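# Straighten a crooked stack of magnet blocks

## Task

Align the leaning stack of magnetic blocks so that every block sits squarely on the one beneath it, then release the gripper.

## Robot and tools

Robot: two arms, left_arm and right_arm, each ending in a parallel two-finger gripper. Everything is expressed in one shared scene frame: origin on the table surface midway between the arms, +x pointing out over the table, +z up, and left_arm on the +y side. The arm names do not correspond to image left or right. A gripper's fingers extend along its own +z axis and close along its own y axis. The reported end_effector_position is the spot between the finger pads, roughly 1 cm short of the fingertips. Reported hand positions can be slightly wrong, more so when the arm reaches far, and motions commonly finish a centimetre or more from the command, usually low.

Row format (used by every moving tool): one flat list of 16 numbers covering both arms, always all 16 even if one arm is idle. First 8 are left_arm: x, y, z in metres, then orientation quaternion qw, qx, qy, qz (w first), then opening. Next 8 are the same for right_arm. Position and quaternion are absolute targets (a pose) in the scene frame, not offsets. Opening runs from -1 (closed) to +1 (fully open, 0.094 m). To keep an arm still, resend exactly the pose from the last result before it stopped, with its desired opening; to hold an orientation, repeat the same target quaternion every row rather than copying the drifting reported one.

execute_actions: argument actions is a list holding zero or one item; optional pictures (boolean) controls whether camera images come back (they do by default). Empty list {"actions": []} just reports the state. An action item {"rows": [[16 numbers], ...], "steps": n} runs up to 15 control steps of 1/30 s each (default 15), one row per step, the final row repeating if rows run out. A wait item {"steps": n} sends nothing new and returns n steps (max 300) after the previous result, with your reply time counted inside those steps. A target farther than 0.6 m from the arm's last reported position along any of its gripper axes gets the whole call refused, and nothing is sent.

move: argument target is one 16-number row (as above); speed is the path's top speed in m/s, 0.002 to 0.5, default 0.25, with rotation capped at twice that in rad/s. Each gripper travels a straight line to its pose; both paths finish together, lasting 0.5 to 10 s (cut off at 10 s if longer). Rotation takes the shorter direction. Openings are applied at the start. Paths ignore obstacles and the other arm. Grippers lag, wander and may exceed the speed, especially with the arm nearly straight. Faster contact hits harder; aiming farther beyond the contact presses harder. The result adds a move: line giving the ending (done, off_target, moving, held, fault) and any limits, plus each gripper's distance from its pose. If only one arm is named, the other finished fine. held means a check blocked that arm's final step; limits=paced means the sent pose was clipped; limits=held means some steps were blocked en route and the arm may then jump ahead faster than speed.

wait: argument seconds, 0 to 10; the robot gets no new command meanwhile.

zoom_image: camera is one of cam_head_left, cam_head_right, cam_high, cam_low, cam_left_wrist, cam_right_wrist (all 504x504); region is [x0, y0, x1, y1] in image pixels from the top-left, at most 504 by 504. Returns a sharper crop of that camera's latest image. Calibration (intrinsics, distortion, world-to-camera transforms) is supplied and may be slightly off per scene.

finished_scene: argument scene, the number of the current scene. Replying without any tool call ends everything.

Controller behaviour: each control step the commanded pose is limited to within 70 mm and 16 degrees of the measured pose, then solved by damped inverse kinematics, favouring position over orientation. After an action ends, an arm continues only to its last clipped pose, so a distant target may need several calls; check the result and send the remainder. Fingers still in motion keep moving between calls. Elbows cannot fully straighten. Joint limits (rad), base to hand: waist -2.880 to 2.880, shoulder 0 to 3.142, elbow 0 to 3.019, wrist pitch -1.693 to 1.571, wrist yaw -1.571 to 1.571, wrist roll -2.094 to 2.094.

Result lines: the state line lists each arm's position and quaternion. grip_measured is the measured finger opening on the command scale (last joint value gives it in metres), with a fixed per-gripper error up to about 1 mm. To grasp, command about 0.03 below grip_measured for a firm hold, less for a lighter one; finger force tops out near 50 to 62 N per pad. A "pose unreachable" line means a clearance check altered or blocked that arm's command; HELD marks the affected steps. A "Hand target" line shows where the controller is currently driving each gripper. MOTOR HOT appears from 85 °C; at 100 °C an OVER-TEMPERATURE FAULT drops that arm, so avoid holding loads for long. FAULT lines signal stopped arms.

Moves start once the robot has settled (or after 3 s).

Avoid: pushing or knocking any block off the table, dropping or slamming blocks, hard collisions, pressing hard into the stack, and letting the two arms touch. Occasional random tugs on held parts or nudges of loose objects can occur. Finish with the gripper open and clear of the squared stack.

Each tool is called as name([rows], argument=value, ...), one row to a line, values as JSON.

## Session

execute_actions(actions=[])

Scene clock: 0.00 s of 6600.00 s.
left_arm: end_effector_position=(+0.3079, +0.7759, +0.1588) grip_measured=+1.000 end_effector_quat_wxyz=(+0.692, -0.587, +0.417, -0.039) | right_arm: end_effector_position=(+0.0895, -0.5111, +0.1541) grip_measured=+1.000 end_effector_quat_wxyz=(-0.266, +0.391, +0.860, -0.193)
Joint positions: left_arm=[ 1.04   1.641  0.57   1.033 -0.017 -1.01   0.094] | right_arm=[-0.87   1.113  0.721 -1.655  0.491  0.314  0.094]
Joint velocities: left_arm=[ 0.015 -0.005 -0.002 -0.002 -0.022 -0.007  0.   ] | right_arm=[ 0.015 -0.015 -0.002 -0.002 -0.007 -0.037  0.   ]
Motor temperatures (°C, as the motors report them): left_arm=[22 21 22 21 21 23] | right_arm=[21 22 21 22 23 24]
Hand target (left_arm): +0.311, +0.780, +0.166; +0.699, -0.582, +0.414, -0.039
Hand target (right_arm): +0.097, -0.517, +0.162; -0.253, +0.395, +0.861, -0.197

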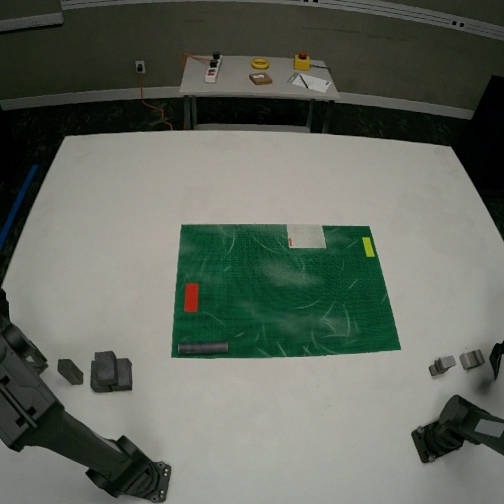

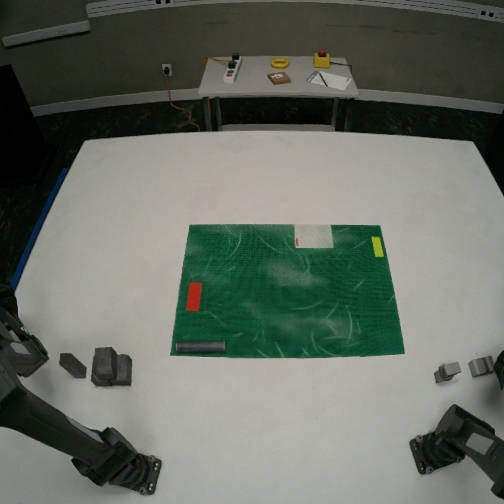

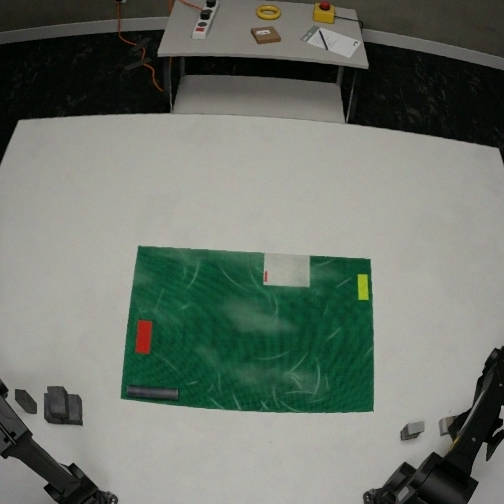

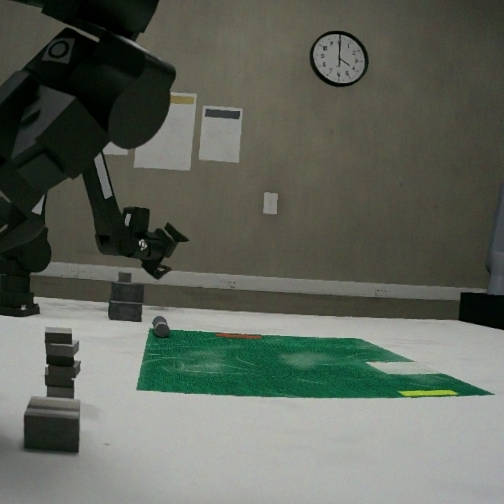

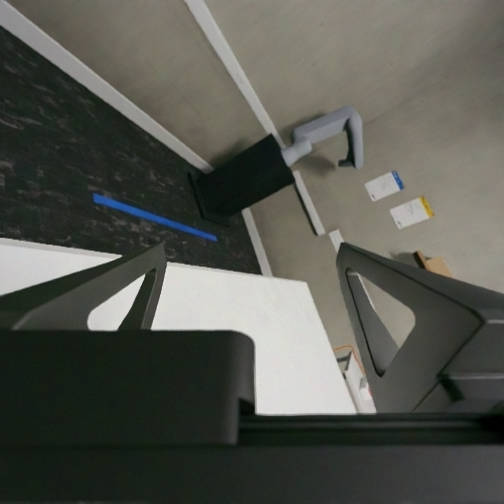

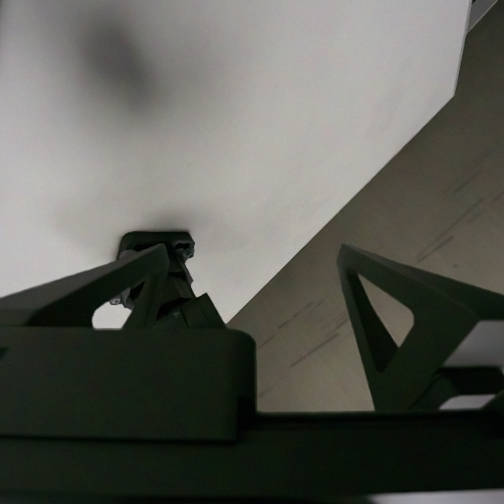

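zoom_image(camera="cam_low", region=[0, 310, 150, 460])

zoom_image(camera="cam_head_left", region=[414, 320, 504, 410])

zoom_image(camera="cam_high", region=[380, 390, 480, 470])

zoom_image(camera="cam_head_right", region=[414, 330, 504, 410])

Region (0, 310, 150, 460) of cam_low's 504x504 image, scaled by 3.360, with more detail than that image has.

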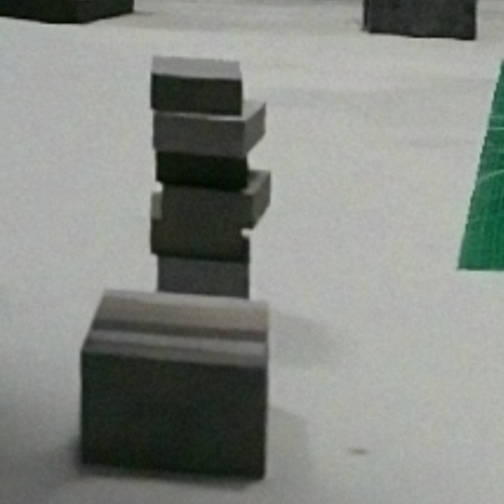

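Region (414, 320, 504, 410) of cam_head_left's 504x504 image, scaled by 5.600, with more detail than that image has.

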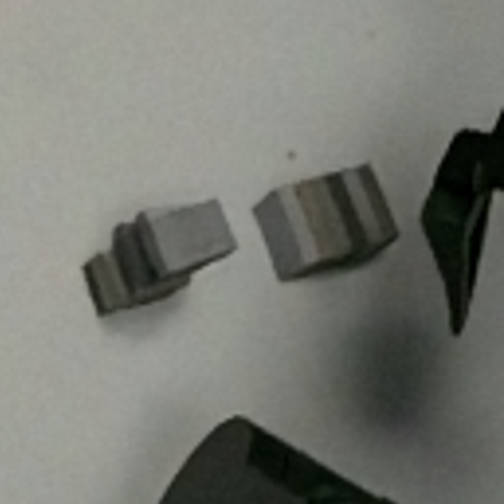

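Region (380, 390, 480, 470) of cam_high's 504x504 image, scaled by 5.040, with more detail than that image has; it fills the top 403 rows of this view, and the rest is white.

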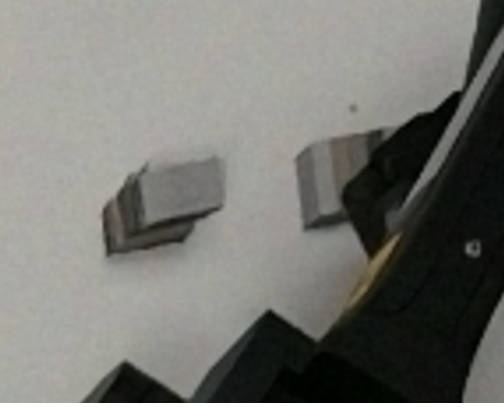

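Region (414, 330, 504, 410) of cam_head_right's 504x504 image, scaled by 5.600, with more detail than that image has.

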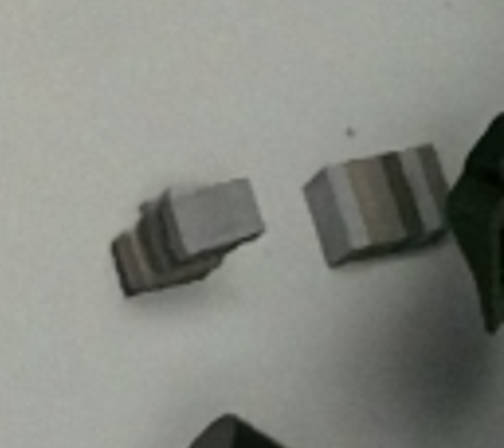

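move(target=[0.3079,0.7759,0.1588,0.692,-0.587,0.417,-0.039,1,0.171,-0.371,0.15,0,0.643,0.766,0,1])

Scene clock: 6.60 s of 6600.00 s.
left_arm: end_effector_position=(+0.3079, +0.7759, +0.1588) grip_measured=+1.000 end_effector_quat_wxyz=(+0.692, -0.587, +0.417, -0.039) | right_arm: end_effector_position=(+0.1687, -0.3723, +0.1479) grip_measured=+1.000 end_effector_quat_wxyz=(-0.009, +0.644, +0.765, -0.000)
Joint positions: left_arm=[ 1.04   1.641  0.57   1.033 -0.017 -1.01   0.094] | right_arm=[-0.383  0.732  0.626 -1.479 -0.008  1.225  0.094]
Joint velocities: left_arm=[-0.005 -0.005 -0.012  0.017 -0.007 -0.037  0.   ] | right_arm=[-0.005 -0.015 -0.007  0.012 -0.022  0.007  0.   ]
Motor temperatures (°C, as the motors report them): left_arm=[22 21 22 21 21 23] | right_arm=[21 22 22 22 23 24]
Hand target (left_arm): +0.308, +0.776, +0.159; +0.692, -0.587, +0.417, -0.039
Hand target (right_arm): +0.171, -0.372, +0.149; -0.002, +0.645, +0.764, +0.002
Off the commanded pose (left_arm): 0.000 m, 0 deg.
Off the commanded pose (right_arm): 0.003 m, 1 deg.
After step 90, 1.23 s passed at rest.
move: done
camera_calibration (this result's frames):
cam_right_wrist: T_world_to_cam=[[-0.983456, -0.180763, 0.0118042, 0.10041], [-0.138395, 0.791801, 0.594893, 0.234678], [-0.116881, 0.583418, -0.803718, 0.481039], [0, 0, 0, 1]] pos_world=[0.187451, -0.448315, 0.245826]

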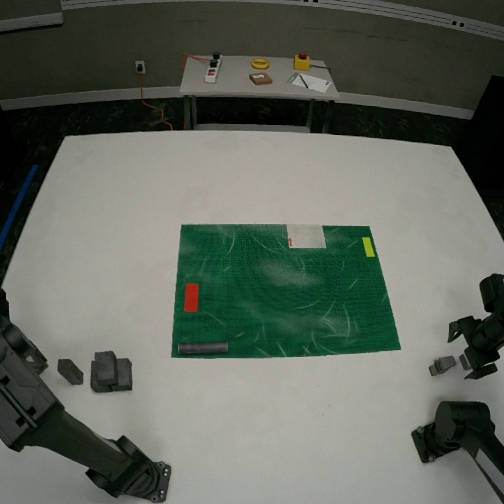

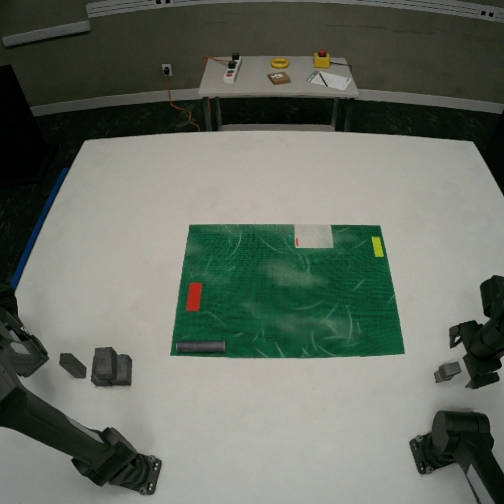

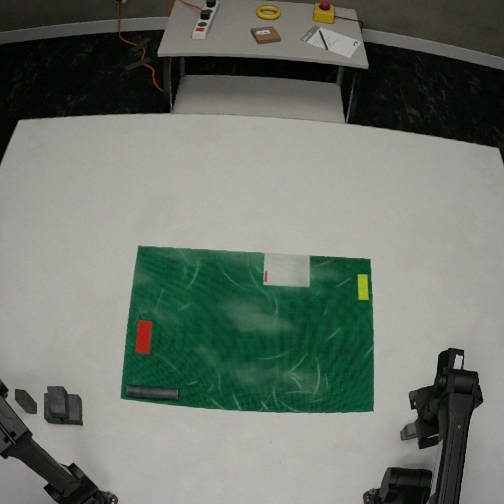

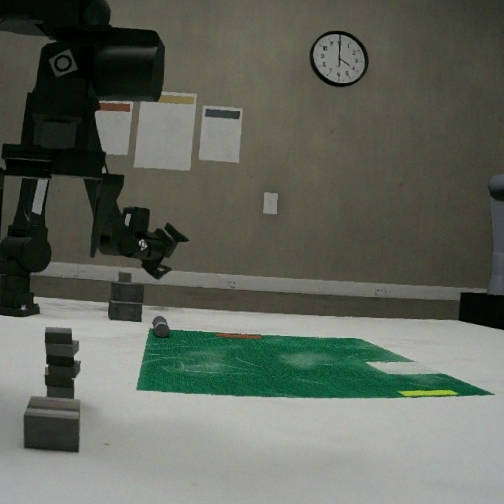

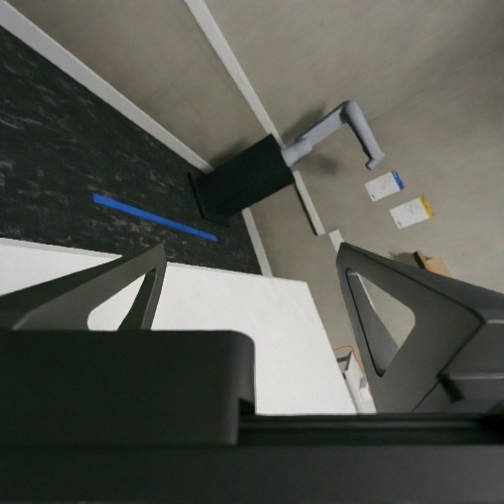

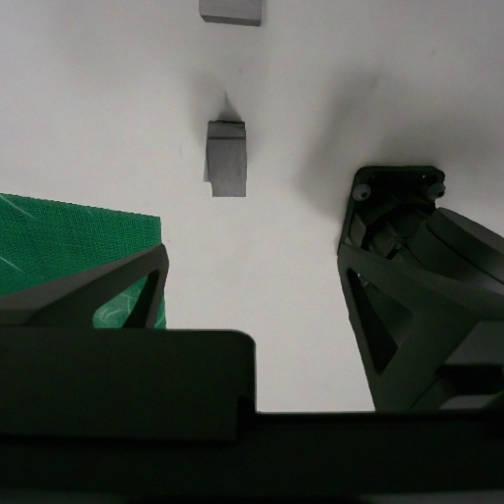

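zoom_image(camera="cam_right_wrist", region=[170, 100, 290, 220])

zoom_image(camera="cam_low", region=[0, 130, 150, 280])

Region (170, 100, 290, 220) of cam_right_wrist's 504x504 image, scaled by 4.200, with more detail than that image has.

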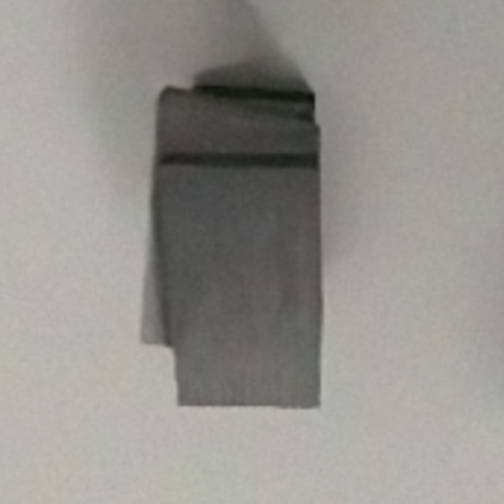

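Region (0, 130, 150, 280) of cam_low's 504x504 image, scaled by 3.360, with more detail than that image has.

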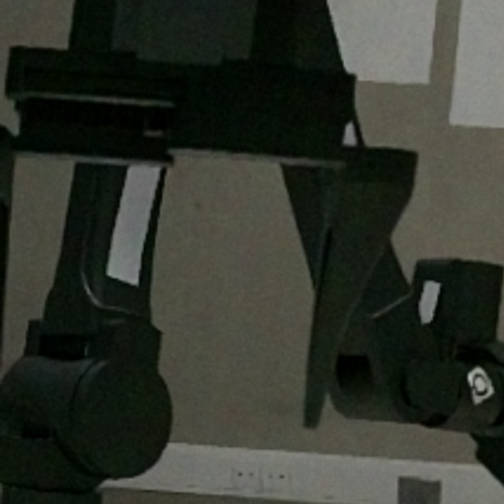

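move(target=[0.3079,0.7759,0.1588,0.692,-0.587,0.417,-0.039,1,0.192,-0.392,0.095,0,0.643,0.766,0,0.3], speed=0.15)

Scene clock: 9.83 s of 6600.00 s.
left_arm: end_effector_position=(+0.3079, +0.7759, +0.1588) grip_measured=+1.000 end_effector_quat_wxyz=(+0.692, -0.587, +0.417, -0.039) | right_arm: end_effector_position=(+0.1874, -0.3887, +0.0931) grip_measured=+0.302 end_effector_quat_wxyz=(-0.008, +0.645, +0.764, -0.002)
Joint positions: left_arm=[ 1.04   1.641  0.57   1.033 -0.017 -1.01   0.094] | right_arm=[-0.449  0.857  0.531 -1.26  -0.004  1.162  0.061]
Joint velocities: left_arm=[-0.005 -0.005 -0.002  0.017 -0.066  0.022  0.   ] | right_arm=[-0.005  0.005 -0.002  0.002 -0.037 -0.051  0.   ]
Motor temperatures (°C, as the motors report them): left_arm=[22 21 22 21 21 23] | right_arm=[21 22 23 22 23 24]
Hand target (left_arm): +0.308, +0.776, +0.159; +0.692, -0.587, +0.417, -0.039
Hand target (right_arm): +0.191, -0.392, +0.095; -0.000, +0.643, +0.766, +0.000
Off the commanded pose (left_arm): 0.000 m, 0 deg.
Off the commanded pose (right_arm): 0.006 m, 1 deg.
move: done
camera_calibration (this result's frames):
cam_right_wrist: T_world_to_cam=[[-0.983983, -0.177776, 0.0131689, 0.117572], [-0.135584, 0.794318, 0.592179, 0.283495], [-0.115736, 0.580909, -0.805698, 0.447705], [0, 0, 0, 1]] pos_world=[0.205942, -0.46436, 0.191287]

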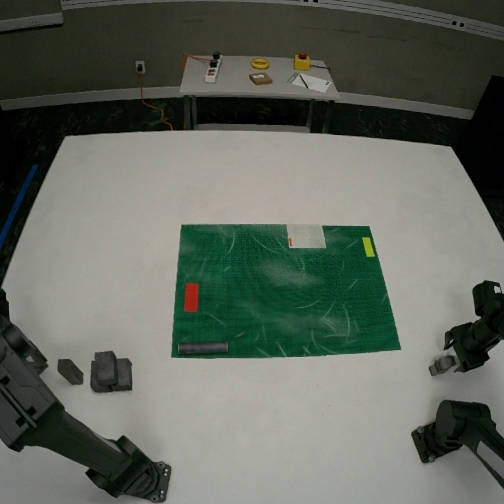

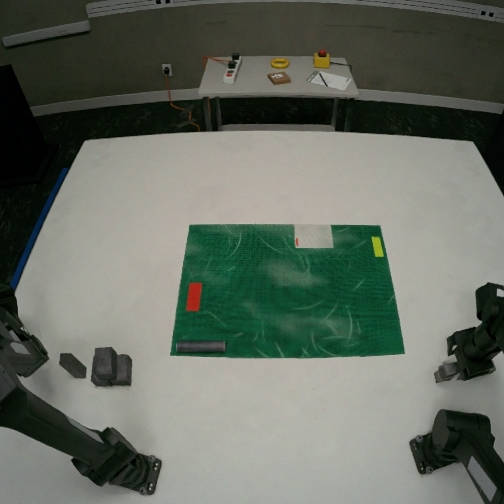

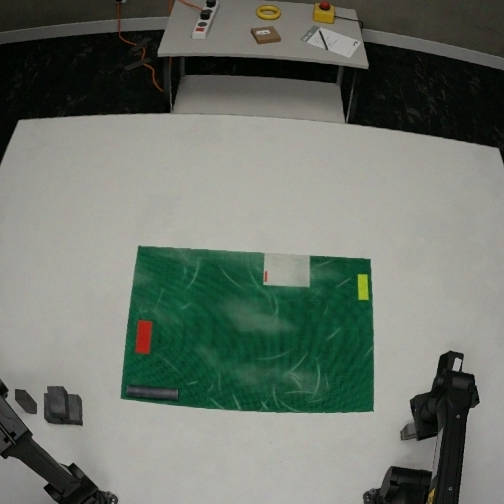

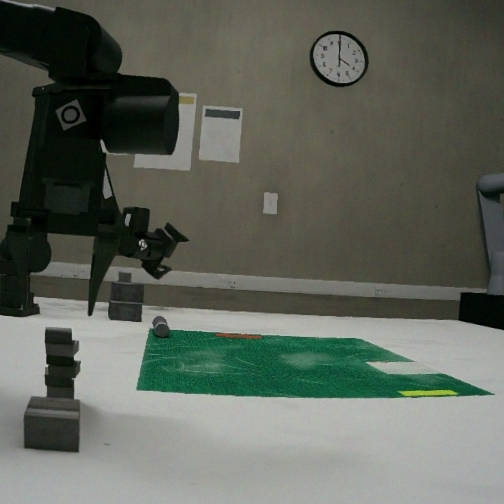

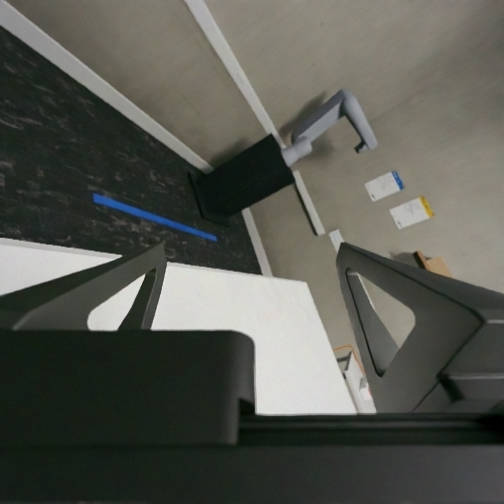

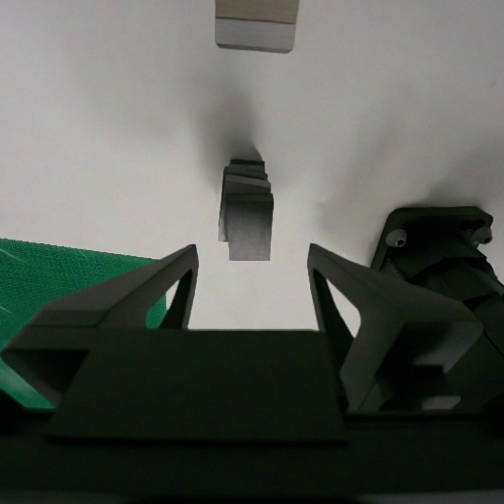

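move(target=[0.3079,0.7759,0.1588,0.692,-0.587,0.417,-0.039,1,0.195,-0.393,0.024,0.006,0.643,0.766,0,0.3], speed=0.1)

zoom_image(camera="cam_low", region=[0, 280, 150, 430])

Scene clock: 11.97 s of 6600.00 s.
left_arm: end_effector_position=(+0.3079, +0.7759, +0.1588) grip_measured=+1.000 end_effector_quat_wxyz=(+0.692, -0.587, +0.417, -0.039) | right_arm: end_effector_position=(+0.1907, -0.3904, +0.0237) grip_measured=+0.302 end_effector_quat_wxyz=(+0.000, +0.644, +0.765, -0.000)
Joint positions: left_arm=[ 1.04   1.641  0.57   1.033 -0.017 -1.01   0.094] | right_arm=[-0.449  0.991  0.393 -0.972  0.001  1.159  0.061]
Joint velocities: left_arm=[ 0.005 -0.015 -0.012  0.007 -0.051  0.007  0.   ] | right_arm=[ 0.015  0.005 -0.002 -0.017 -0.081 -0.037 -0.   ]
Motor temperatures (°C, as the motors report them): left_arm=[22 21 22 21 21 23] | right_arm=[21 22 23 22 23 24]
Hand target (left_arm): +0.308, +0.776, +0.159; +0.692, -0.587, +0.417, -0.039
Hand target (right_arm): +0.194, -0.393, +0.024; +0.006, +0.643, +0.766, +0.000
Off the commanded pose (left_arm): 0.000 m, 0 deg.
Off the commanded pose (right_arm): 0.005 m, 1 deg.
move: done
camera_calibration (this result's frames):
cam_right_wrist: T_world_to_cam=[[-0.983597, -0.180379, 0.000893569, 0.120627], [-0.145985, 0.798938, 0.583426, 0.330411], [-0.105952, 0.573726, -0.812166, 0.388572], [0, 0, 0, 1]] pos_world=[0.208054, -0.465153, 0.122706]

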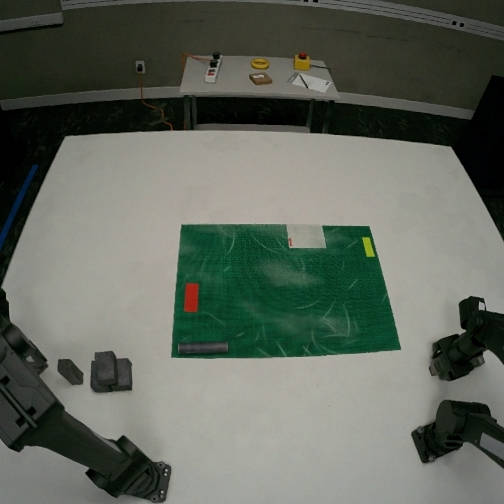

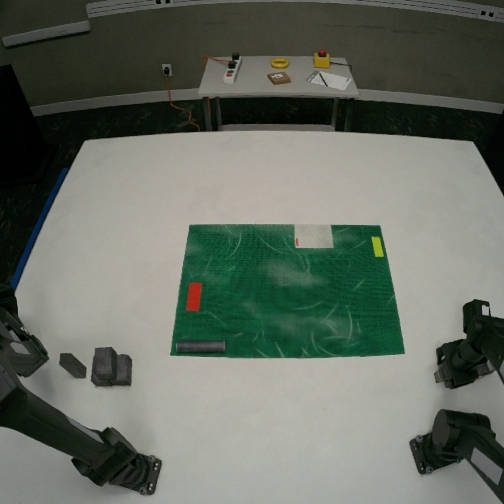

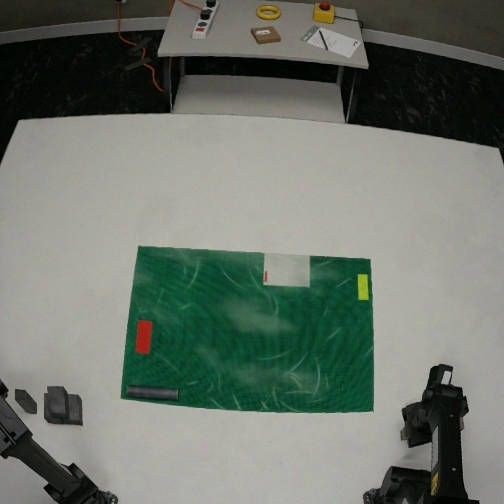

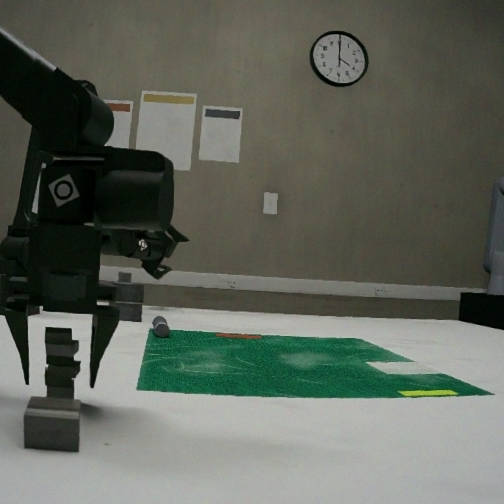

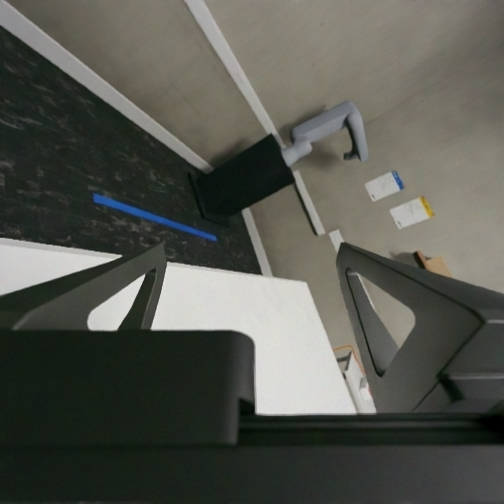

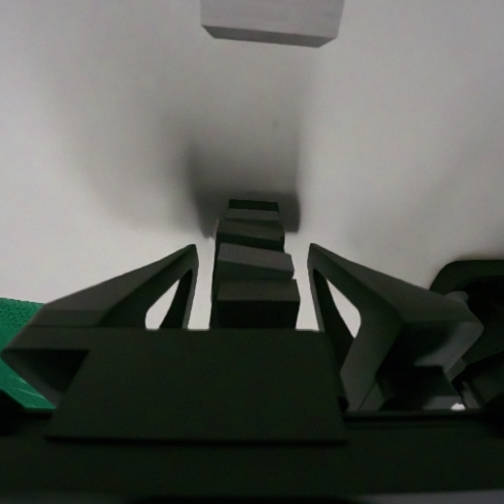

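Region (0, 280, 150, 430) of cam_low's 504x504 image, scaled by 3.360, with more detail than that image has.

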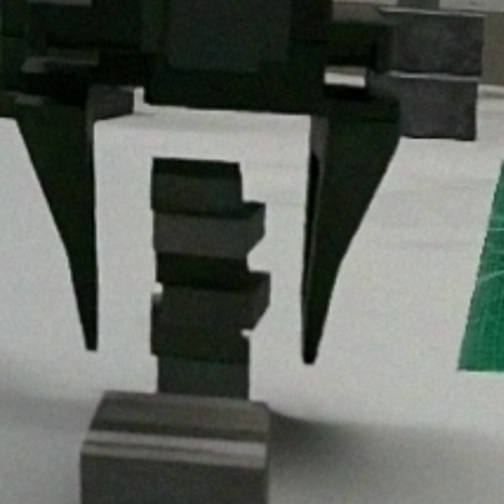

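zoom_image(camera="cam_right_wrist", region=[180, 180, 330, 330])

Region (180, 180, 330, 330) of cam_right_wrist's 504x504 image, scaled by 3.360, with more detail than that image has.

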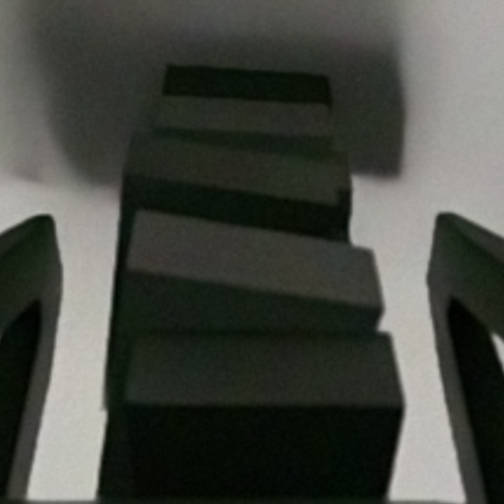

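move(target=[0.3079,0.7759,0.1588,0.692,-0.587,0.417,-0.039,1,0.196,-0.393,0.013,0.006,0.643,0.766,0,-0.1], speed=0.03)

zoom_image(camera="cam_low", region=[0, 280, 150, 430])

Scene clock: 14.43 s of 6600.00 s.
left_arm: end_effector_position=(+0.3079, +0.7759, +0.1588) grip_measured=+1.000 end_effector_quat_wxyz=(+0.692, -0.587, +0.417, -0.039) | right_arm: end_effector_position=(+0.1942, -0.3912, +0.0139) grip_measured=-0.098 end_effector_quat_wxyz=(+0.003, +0.644, +0.765, +0.001)
Joint positions: left_arm=[ 1.04   1.641  0.57   1.033 -0.017 -1.01   0.094] | right_arm=[-0.449  1.027  0.381 -0.918  0.001  1.159  0.042]
Joint velocities: left_arm=[ 0.015 -0.015 -0.002  0.007  0.095 -0.066  0.   ] | right_arm=[-0.015  0.005 -0.007 -0.002 -0.095 -0.022 -0.001]
Motor temperatures (°C, as the motors report them): left_arm=[22 21 23 21 21 23] | right_arm=[21 22 23 22 23 24]
Hand target (left_arm): +0.308, +0.776, +0.159; +0.692, -0.587, +0.417, -0.039
Hand target (right_arm): +0.196, -0.393, +0.013; +0.006, +0.643, +0.766, +0.000
Off the commanded pose (left_arm): 0.000 m, 0 deg.
Off the commanded pose (right_arm): 0.003 m, 0 deg.
move: done
camera_calibration (this result's frames):
cam_right_wrist: T_world_to_cam=[[-0.983584, -0.180383, -0.00502565, 0.12408], [-0.149654, 0.799834, 0.581265, 0.338411], [-0.100831, 0.572475, -0.813698, 0.380077], [0, 0, 0, 1]] pos_world=[0.211011, -0.465875, 0.113186]

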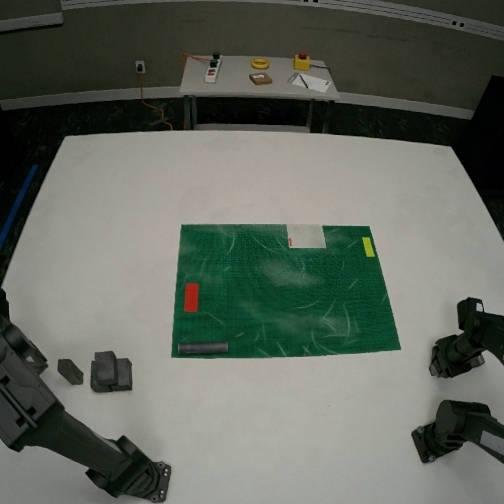

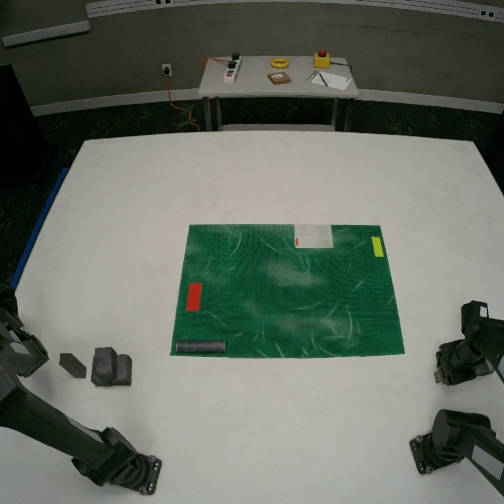

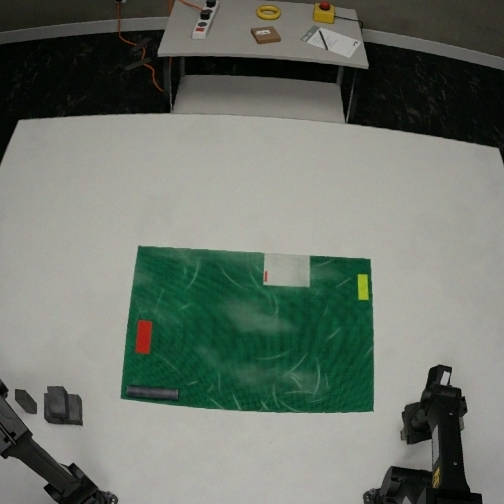

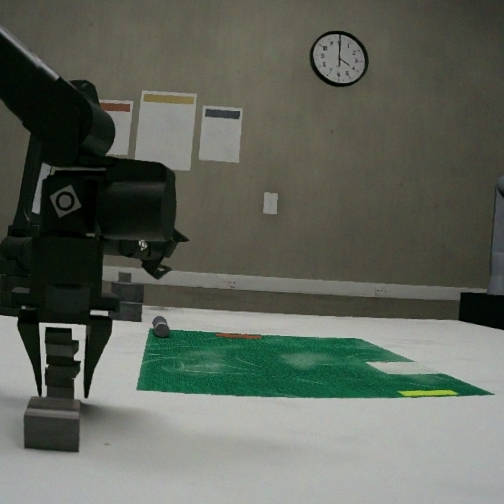

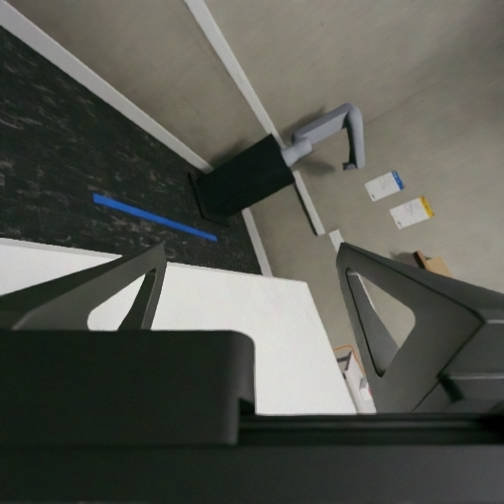

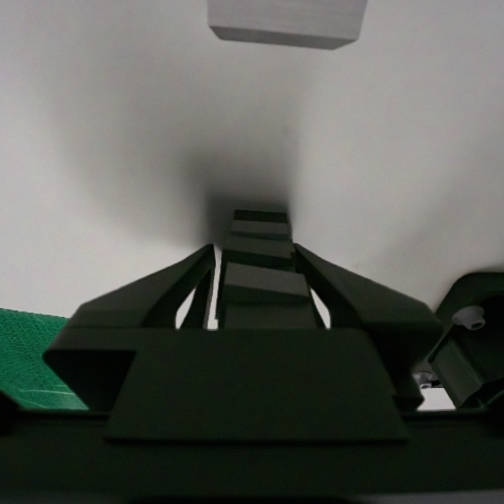

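Region (0, 280, 150, 430) of cam_low's 504x504 image, scaled by 3.360, with more detail than that image has.

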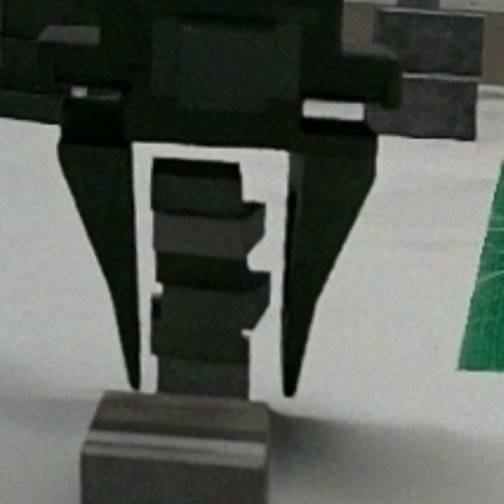

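execute_actions([
  {"rows":[[0.3079,0.7759,0.1588,0.692,-0.587,0.417,-0.039,1,0.193,-0.393,0.010,0.006,0.643,0.766,0,-0.15],[0.3079,0.7759,0.1588,0.692,-0.587,0.417,-0.039,1,0.193,-0.393,0.010,0.006,0.643,0.766,0,-0.18],[0.3079,0.7759,0.1588,0.692,-0.587,0.417,-0.039,1,0.193,-0.393,0.010,0.006,0.643,0.766,0,-0.2],[0.3079,0.7759,0.1588,0.692,-0.587,0.417,-0.039,1,0.193,-0.393,0.010,0.006,0.643,0.766,0,-0.22],[0.3079,0.7759,0.1588,0.692,-0.587,0.417,-0.039,1,0.193,-0.393,0.010,0.006,0.643,0.766,0,-0.24],[0.3079,0.7759,0.1588,0.692,-0.587,0.417,-0.039,1,0.193,-0.393,0.010,0.006,0.643,0.766,0,-0.26],[0.3079,0.7759,0.1588,0.692,-0.587,0.417,-0.039,1,0.193,-0.393,0.010,0.006,0.643,0.766,0,-0.28],[0.3079,0.7759,0.1588,0.692,-0.587,0.417,-0.039,1,0.193,-0.393,0.010,0.006,0.643,0.766,0,-0.30],[0.3079,0.7759,0.1588,0.692,-0.587,0.417,-0.039,1,0.193,-0.393,0.010,0.006,0.643,0.766,0,-0.33],[0.3079,0.7759,0.1588,0.692,-0.587,0.417,-0.039,1,0.193,-0.393,0.010,0.006,0.643,0.766,0,-0.36],[0.3079,0.7759,0.1588,0.692,-0.587,0.417,-0.039,1,0.193,-0.393,0.010,0.006,0.643,0.766,0,-0.39],[0.3079,0.7759,0.1588,0.692,-0.587,0.417,-0.039,1,0.193,-0.393,0.010,0.006,0.643,0.766,0,-0.42],[0.3079,0.7759,0.1588,0.692,-0.587,0.417,-0.039,1,0.193,-0.393,0.010,0.006,0.643,0.766,0,-0.45],[0.3079,0.7759,0.1588,0.692,-0.587,0.417,-0.039,1,0.193,-0.393,0.010,0.006,0.643,0.766,0,-0.48],[0.3079,0.7759,0.1588,0.692,-0.587,0.417,-0.039,1,0.193,-0.393,0.010,0.006,0.643,0.766,0,-0.52]],"steps":15},
], pictures=false)

execute_actions([
  {"steps":15},
])

zoom_image(camera="cam_low", region=[0, 280, 150, 430])

zoom_image(camera="cam_right_wrist", region=[180, 180, 330, 330])

Scene clock: 17.03 s of 6600.00 s.
left_arm: end_effector_position=(+0.3079, +0.7759, +0.1588) grip_measured=+1.000 end_effector_quat_wxyz=(+0.692, -0.587, +0.417, -0.039) | right_arm: end_effector_position=(+0.1917, -0.3913, +0.0103) grip_measured=-0.449 end_effector_quat_wxyz=(+0.005, +0.644, +0.765, -0.000)
Joint positions: left_arm=[ 1.04   1.641  0.57   1.033 -0.017 -1.01   0.094] | right_arm=[-0.449  1.027  0.369 -0.905  0.005  1.159  0.026]
Joint velocities: left_arm=[-0.015 -0.015 -0.007 -0.007 -0.051 -0.007  0.   ] | right_arm=[-0.015 -0.005  0.002  0.012 -0.007 -0.022 -0.   ]
Motor temperatures (°C, as the motors report them): left_arm=[22 21 23 21 21 23] | right_arm=[21 22 23 22 23 24]
Hand target (left_arm): +0.308, +0.776, +0.159; +0.692, -0.587, +0.417, -0.039
Hand target (right_arm): +0.193, -0.393, +0.010; +0.006, +0.643, +0.766, -0.000
Off the commanded pose (left_arm): 0.000 m, 0 deg.
Off the commanded pose (right_arm): 0.002 m, 0 deg.
Steps of this call (steps 1 to 63: nothing new was sent; steps 64 to 78: all 15 steps of this action). Readings (end_effector_position):
64: left_arm (+0.3079, +0.7759, +0.1588) | right_arm (+0.1943, -0.3913, +0.0136)
65: left_arm (+0.3079, +0.7759, +0.1588) | right_arm (+0.1940, -0.3912, +0.0129)
67: left_arm (+0.3079, +0.7759, +0.1588) | right_arm (+0.1927, -0.3909, +0.0115)
71: left_arm (+0.3079, +0.7759, +0.1588) | right_arm (+0.1926, -0.3911, +0.0110)
78: the state above

Scene clock: 17.53 s of 6600.00 s.
left_arm: end_effector_position=(+0.3079, +0.7759, +0.1588) grip_measured=+1.000 end_effector_quat_wxyz=(+0.692, -0.587, +0.417, -0.039) | right_arm: end_effector_position=(+0.1917, -0.3913, +0.0103) grip_measured=-0.449 end_effector_quat_wxyz=(+0.005, +0.644, +0.765, -0.000)
Joint positions: left_arm=[ 1.04   1.641  0.57   1.033 -0.017 -1.01   0.094] | right_arm=[-0.449  1.027  0.369 -0.905  0.005  1.159  0.026]
Joint velocities: left_arm=[-0.024 -0.005  0.002 -0.002  0.022 -0.051  0.   ] | right_arm=[-0.015 -0.005 -0.007 -0.007 -0.022 -0.037 -0.   ]
Motor temperatures (°C, as the motors report them): left_arm=[22 21 23 21 21 23] | right_arm=[21 22 23 22 23 24]
Hand target (left_arm): +0.308, +0.776, +0.159; +0.692, -0.587, +0.417, -0.039
Hand target (right_arm): +0.193, -0.393, +0.010; +0.006, +0.643, +0.766, -0.000
Off the commanded pose (left_arm): 0.000 m, 0 deg.
Off the commanded pose (right_arm): 0.002 m, 0 deg.
Steps of this call (steps 1 to 15: nothing new was sent). Readings (end_effector_position):
1: left_arm (+0.3079, +0.7759, +0.1588) | right_arm (+0.1917, -0.3913, +0.0103)
2: left_arm (+0.3079, +0.7759, +0.1588) | right_arm (+0.1917, -0.3913, +0.0103)
4: left_arm (+0.3079, +0.7759, +0.1588) | right_arm (+0.1917, -0.3913, +0.0103)
8: left_arm (+0.3079, +0.7759, +0.1588) | right_arm (+0.1917, -0.3913, +0.0103)
15: the state above
camera_calibration (this result's frames):
cam_right_wrist: T_world_to_cam=[[-0.983656, -0.18, -0.00466768, 0.121707], [-0.1495, 0.801986, 0.578332, 0.341005], [-0.100356, 0.569578, -0.815788, 0.375733], [0, 0, 0, 1]] pos_world=[0.208405, -0.465583, 0.109872]

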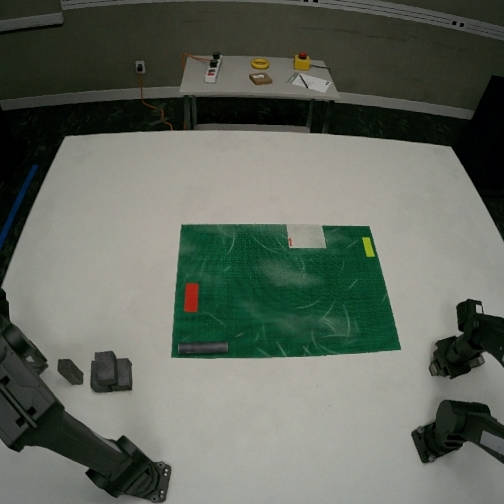

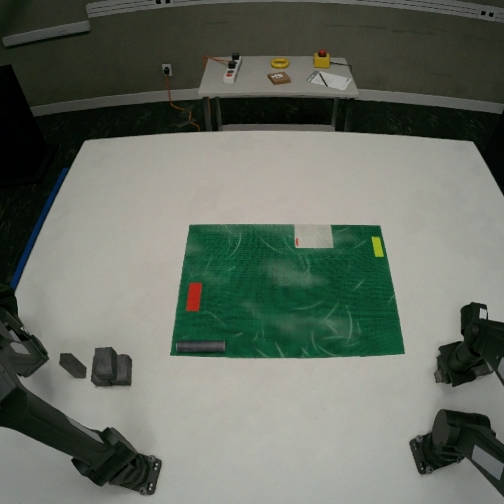

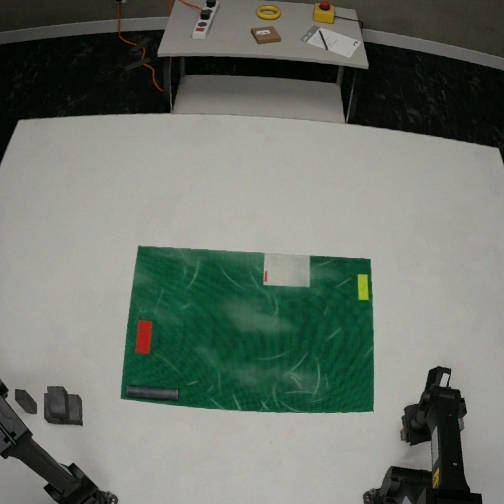

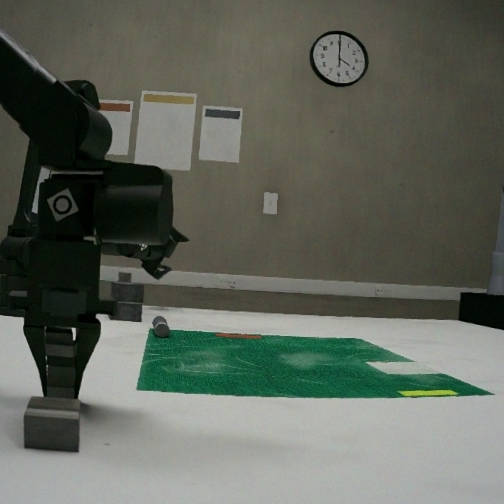

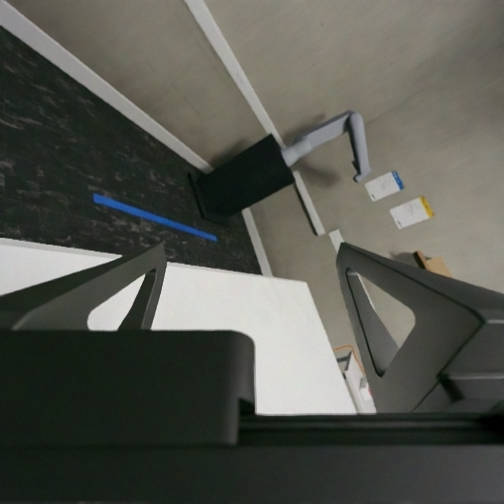

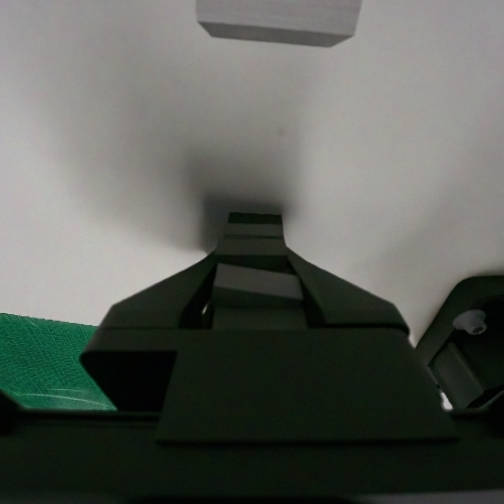

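Region (0, 280, 150, 430) of cam_low's 504x504 image, scaled by 3.360, with more detail than that image has.

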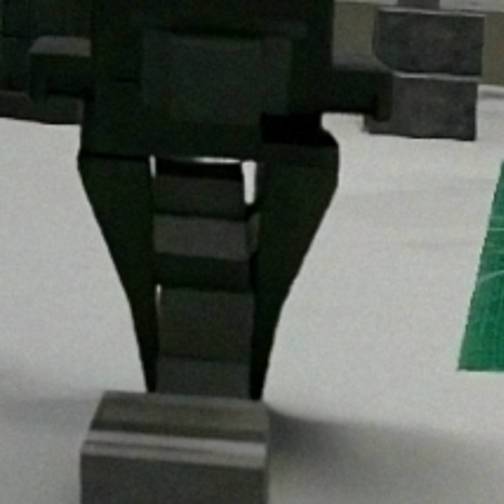

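Region (180, 180, 330, 330) of cam_right_wrist's 504x504 image, scaled by 3.360, with more detail than that image has.

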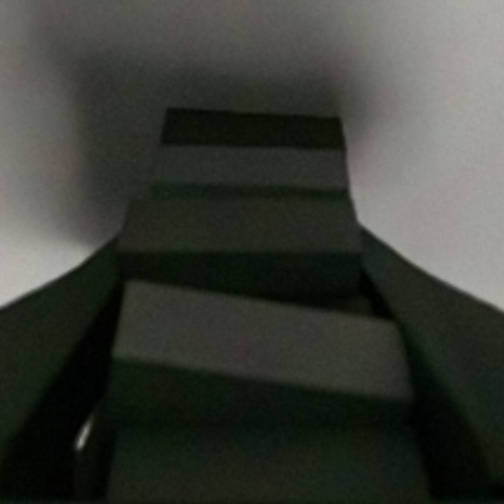

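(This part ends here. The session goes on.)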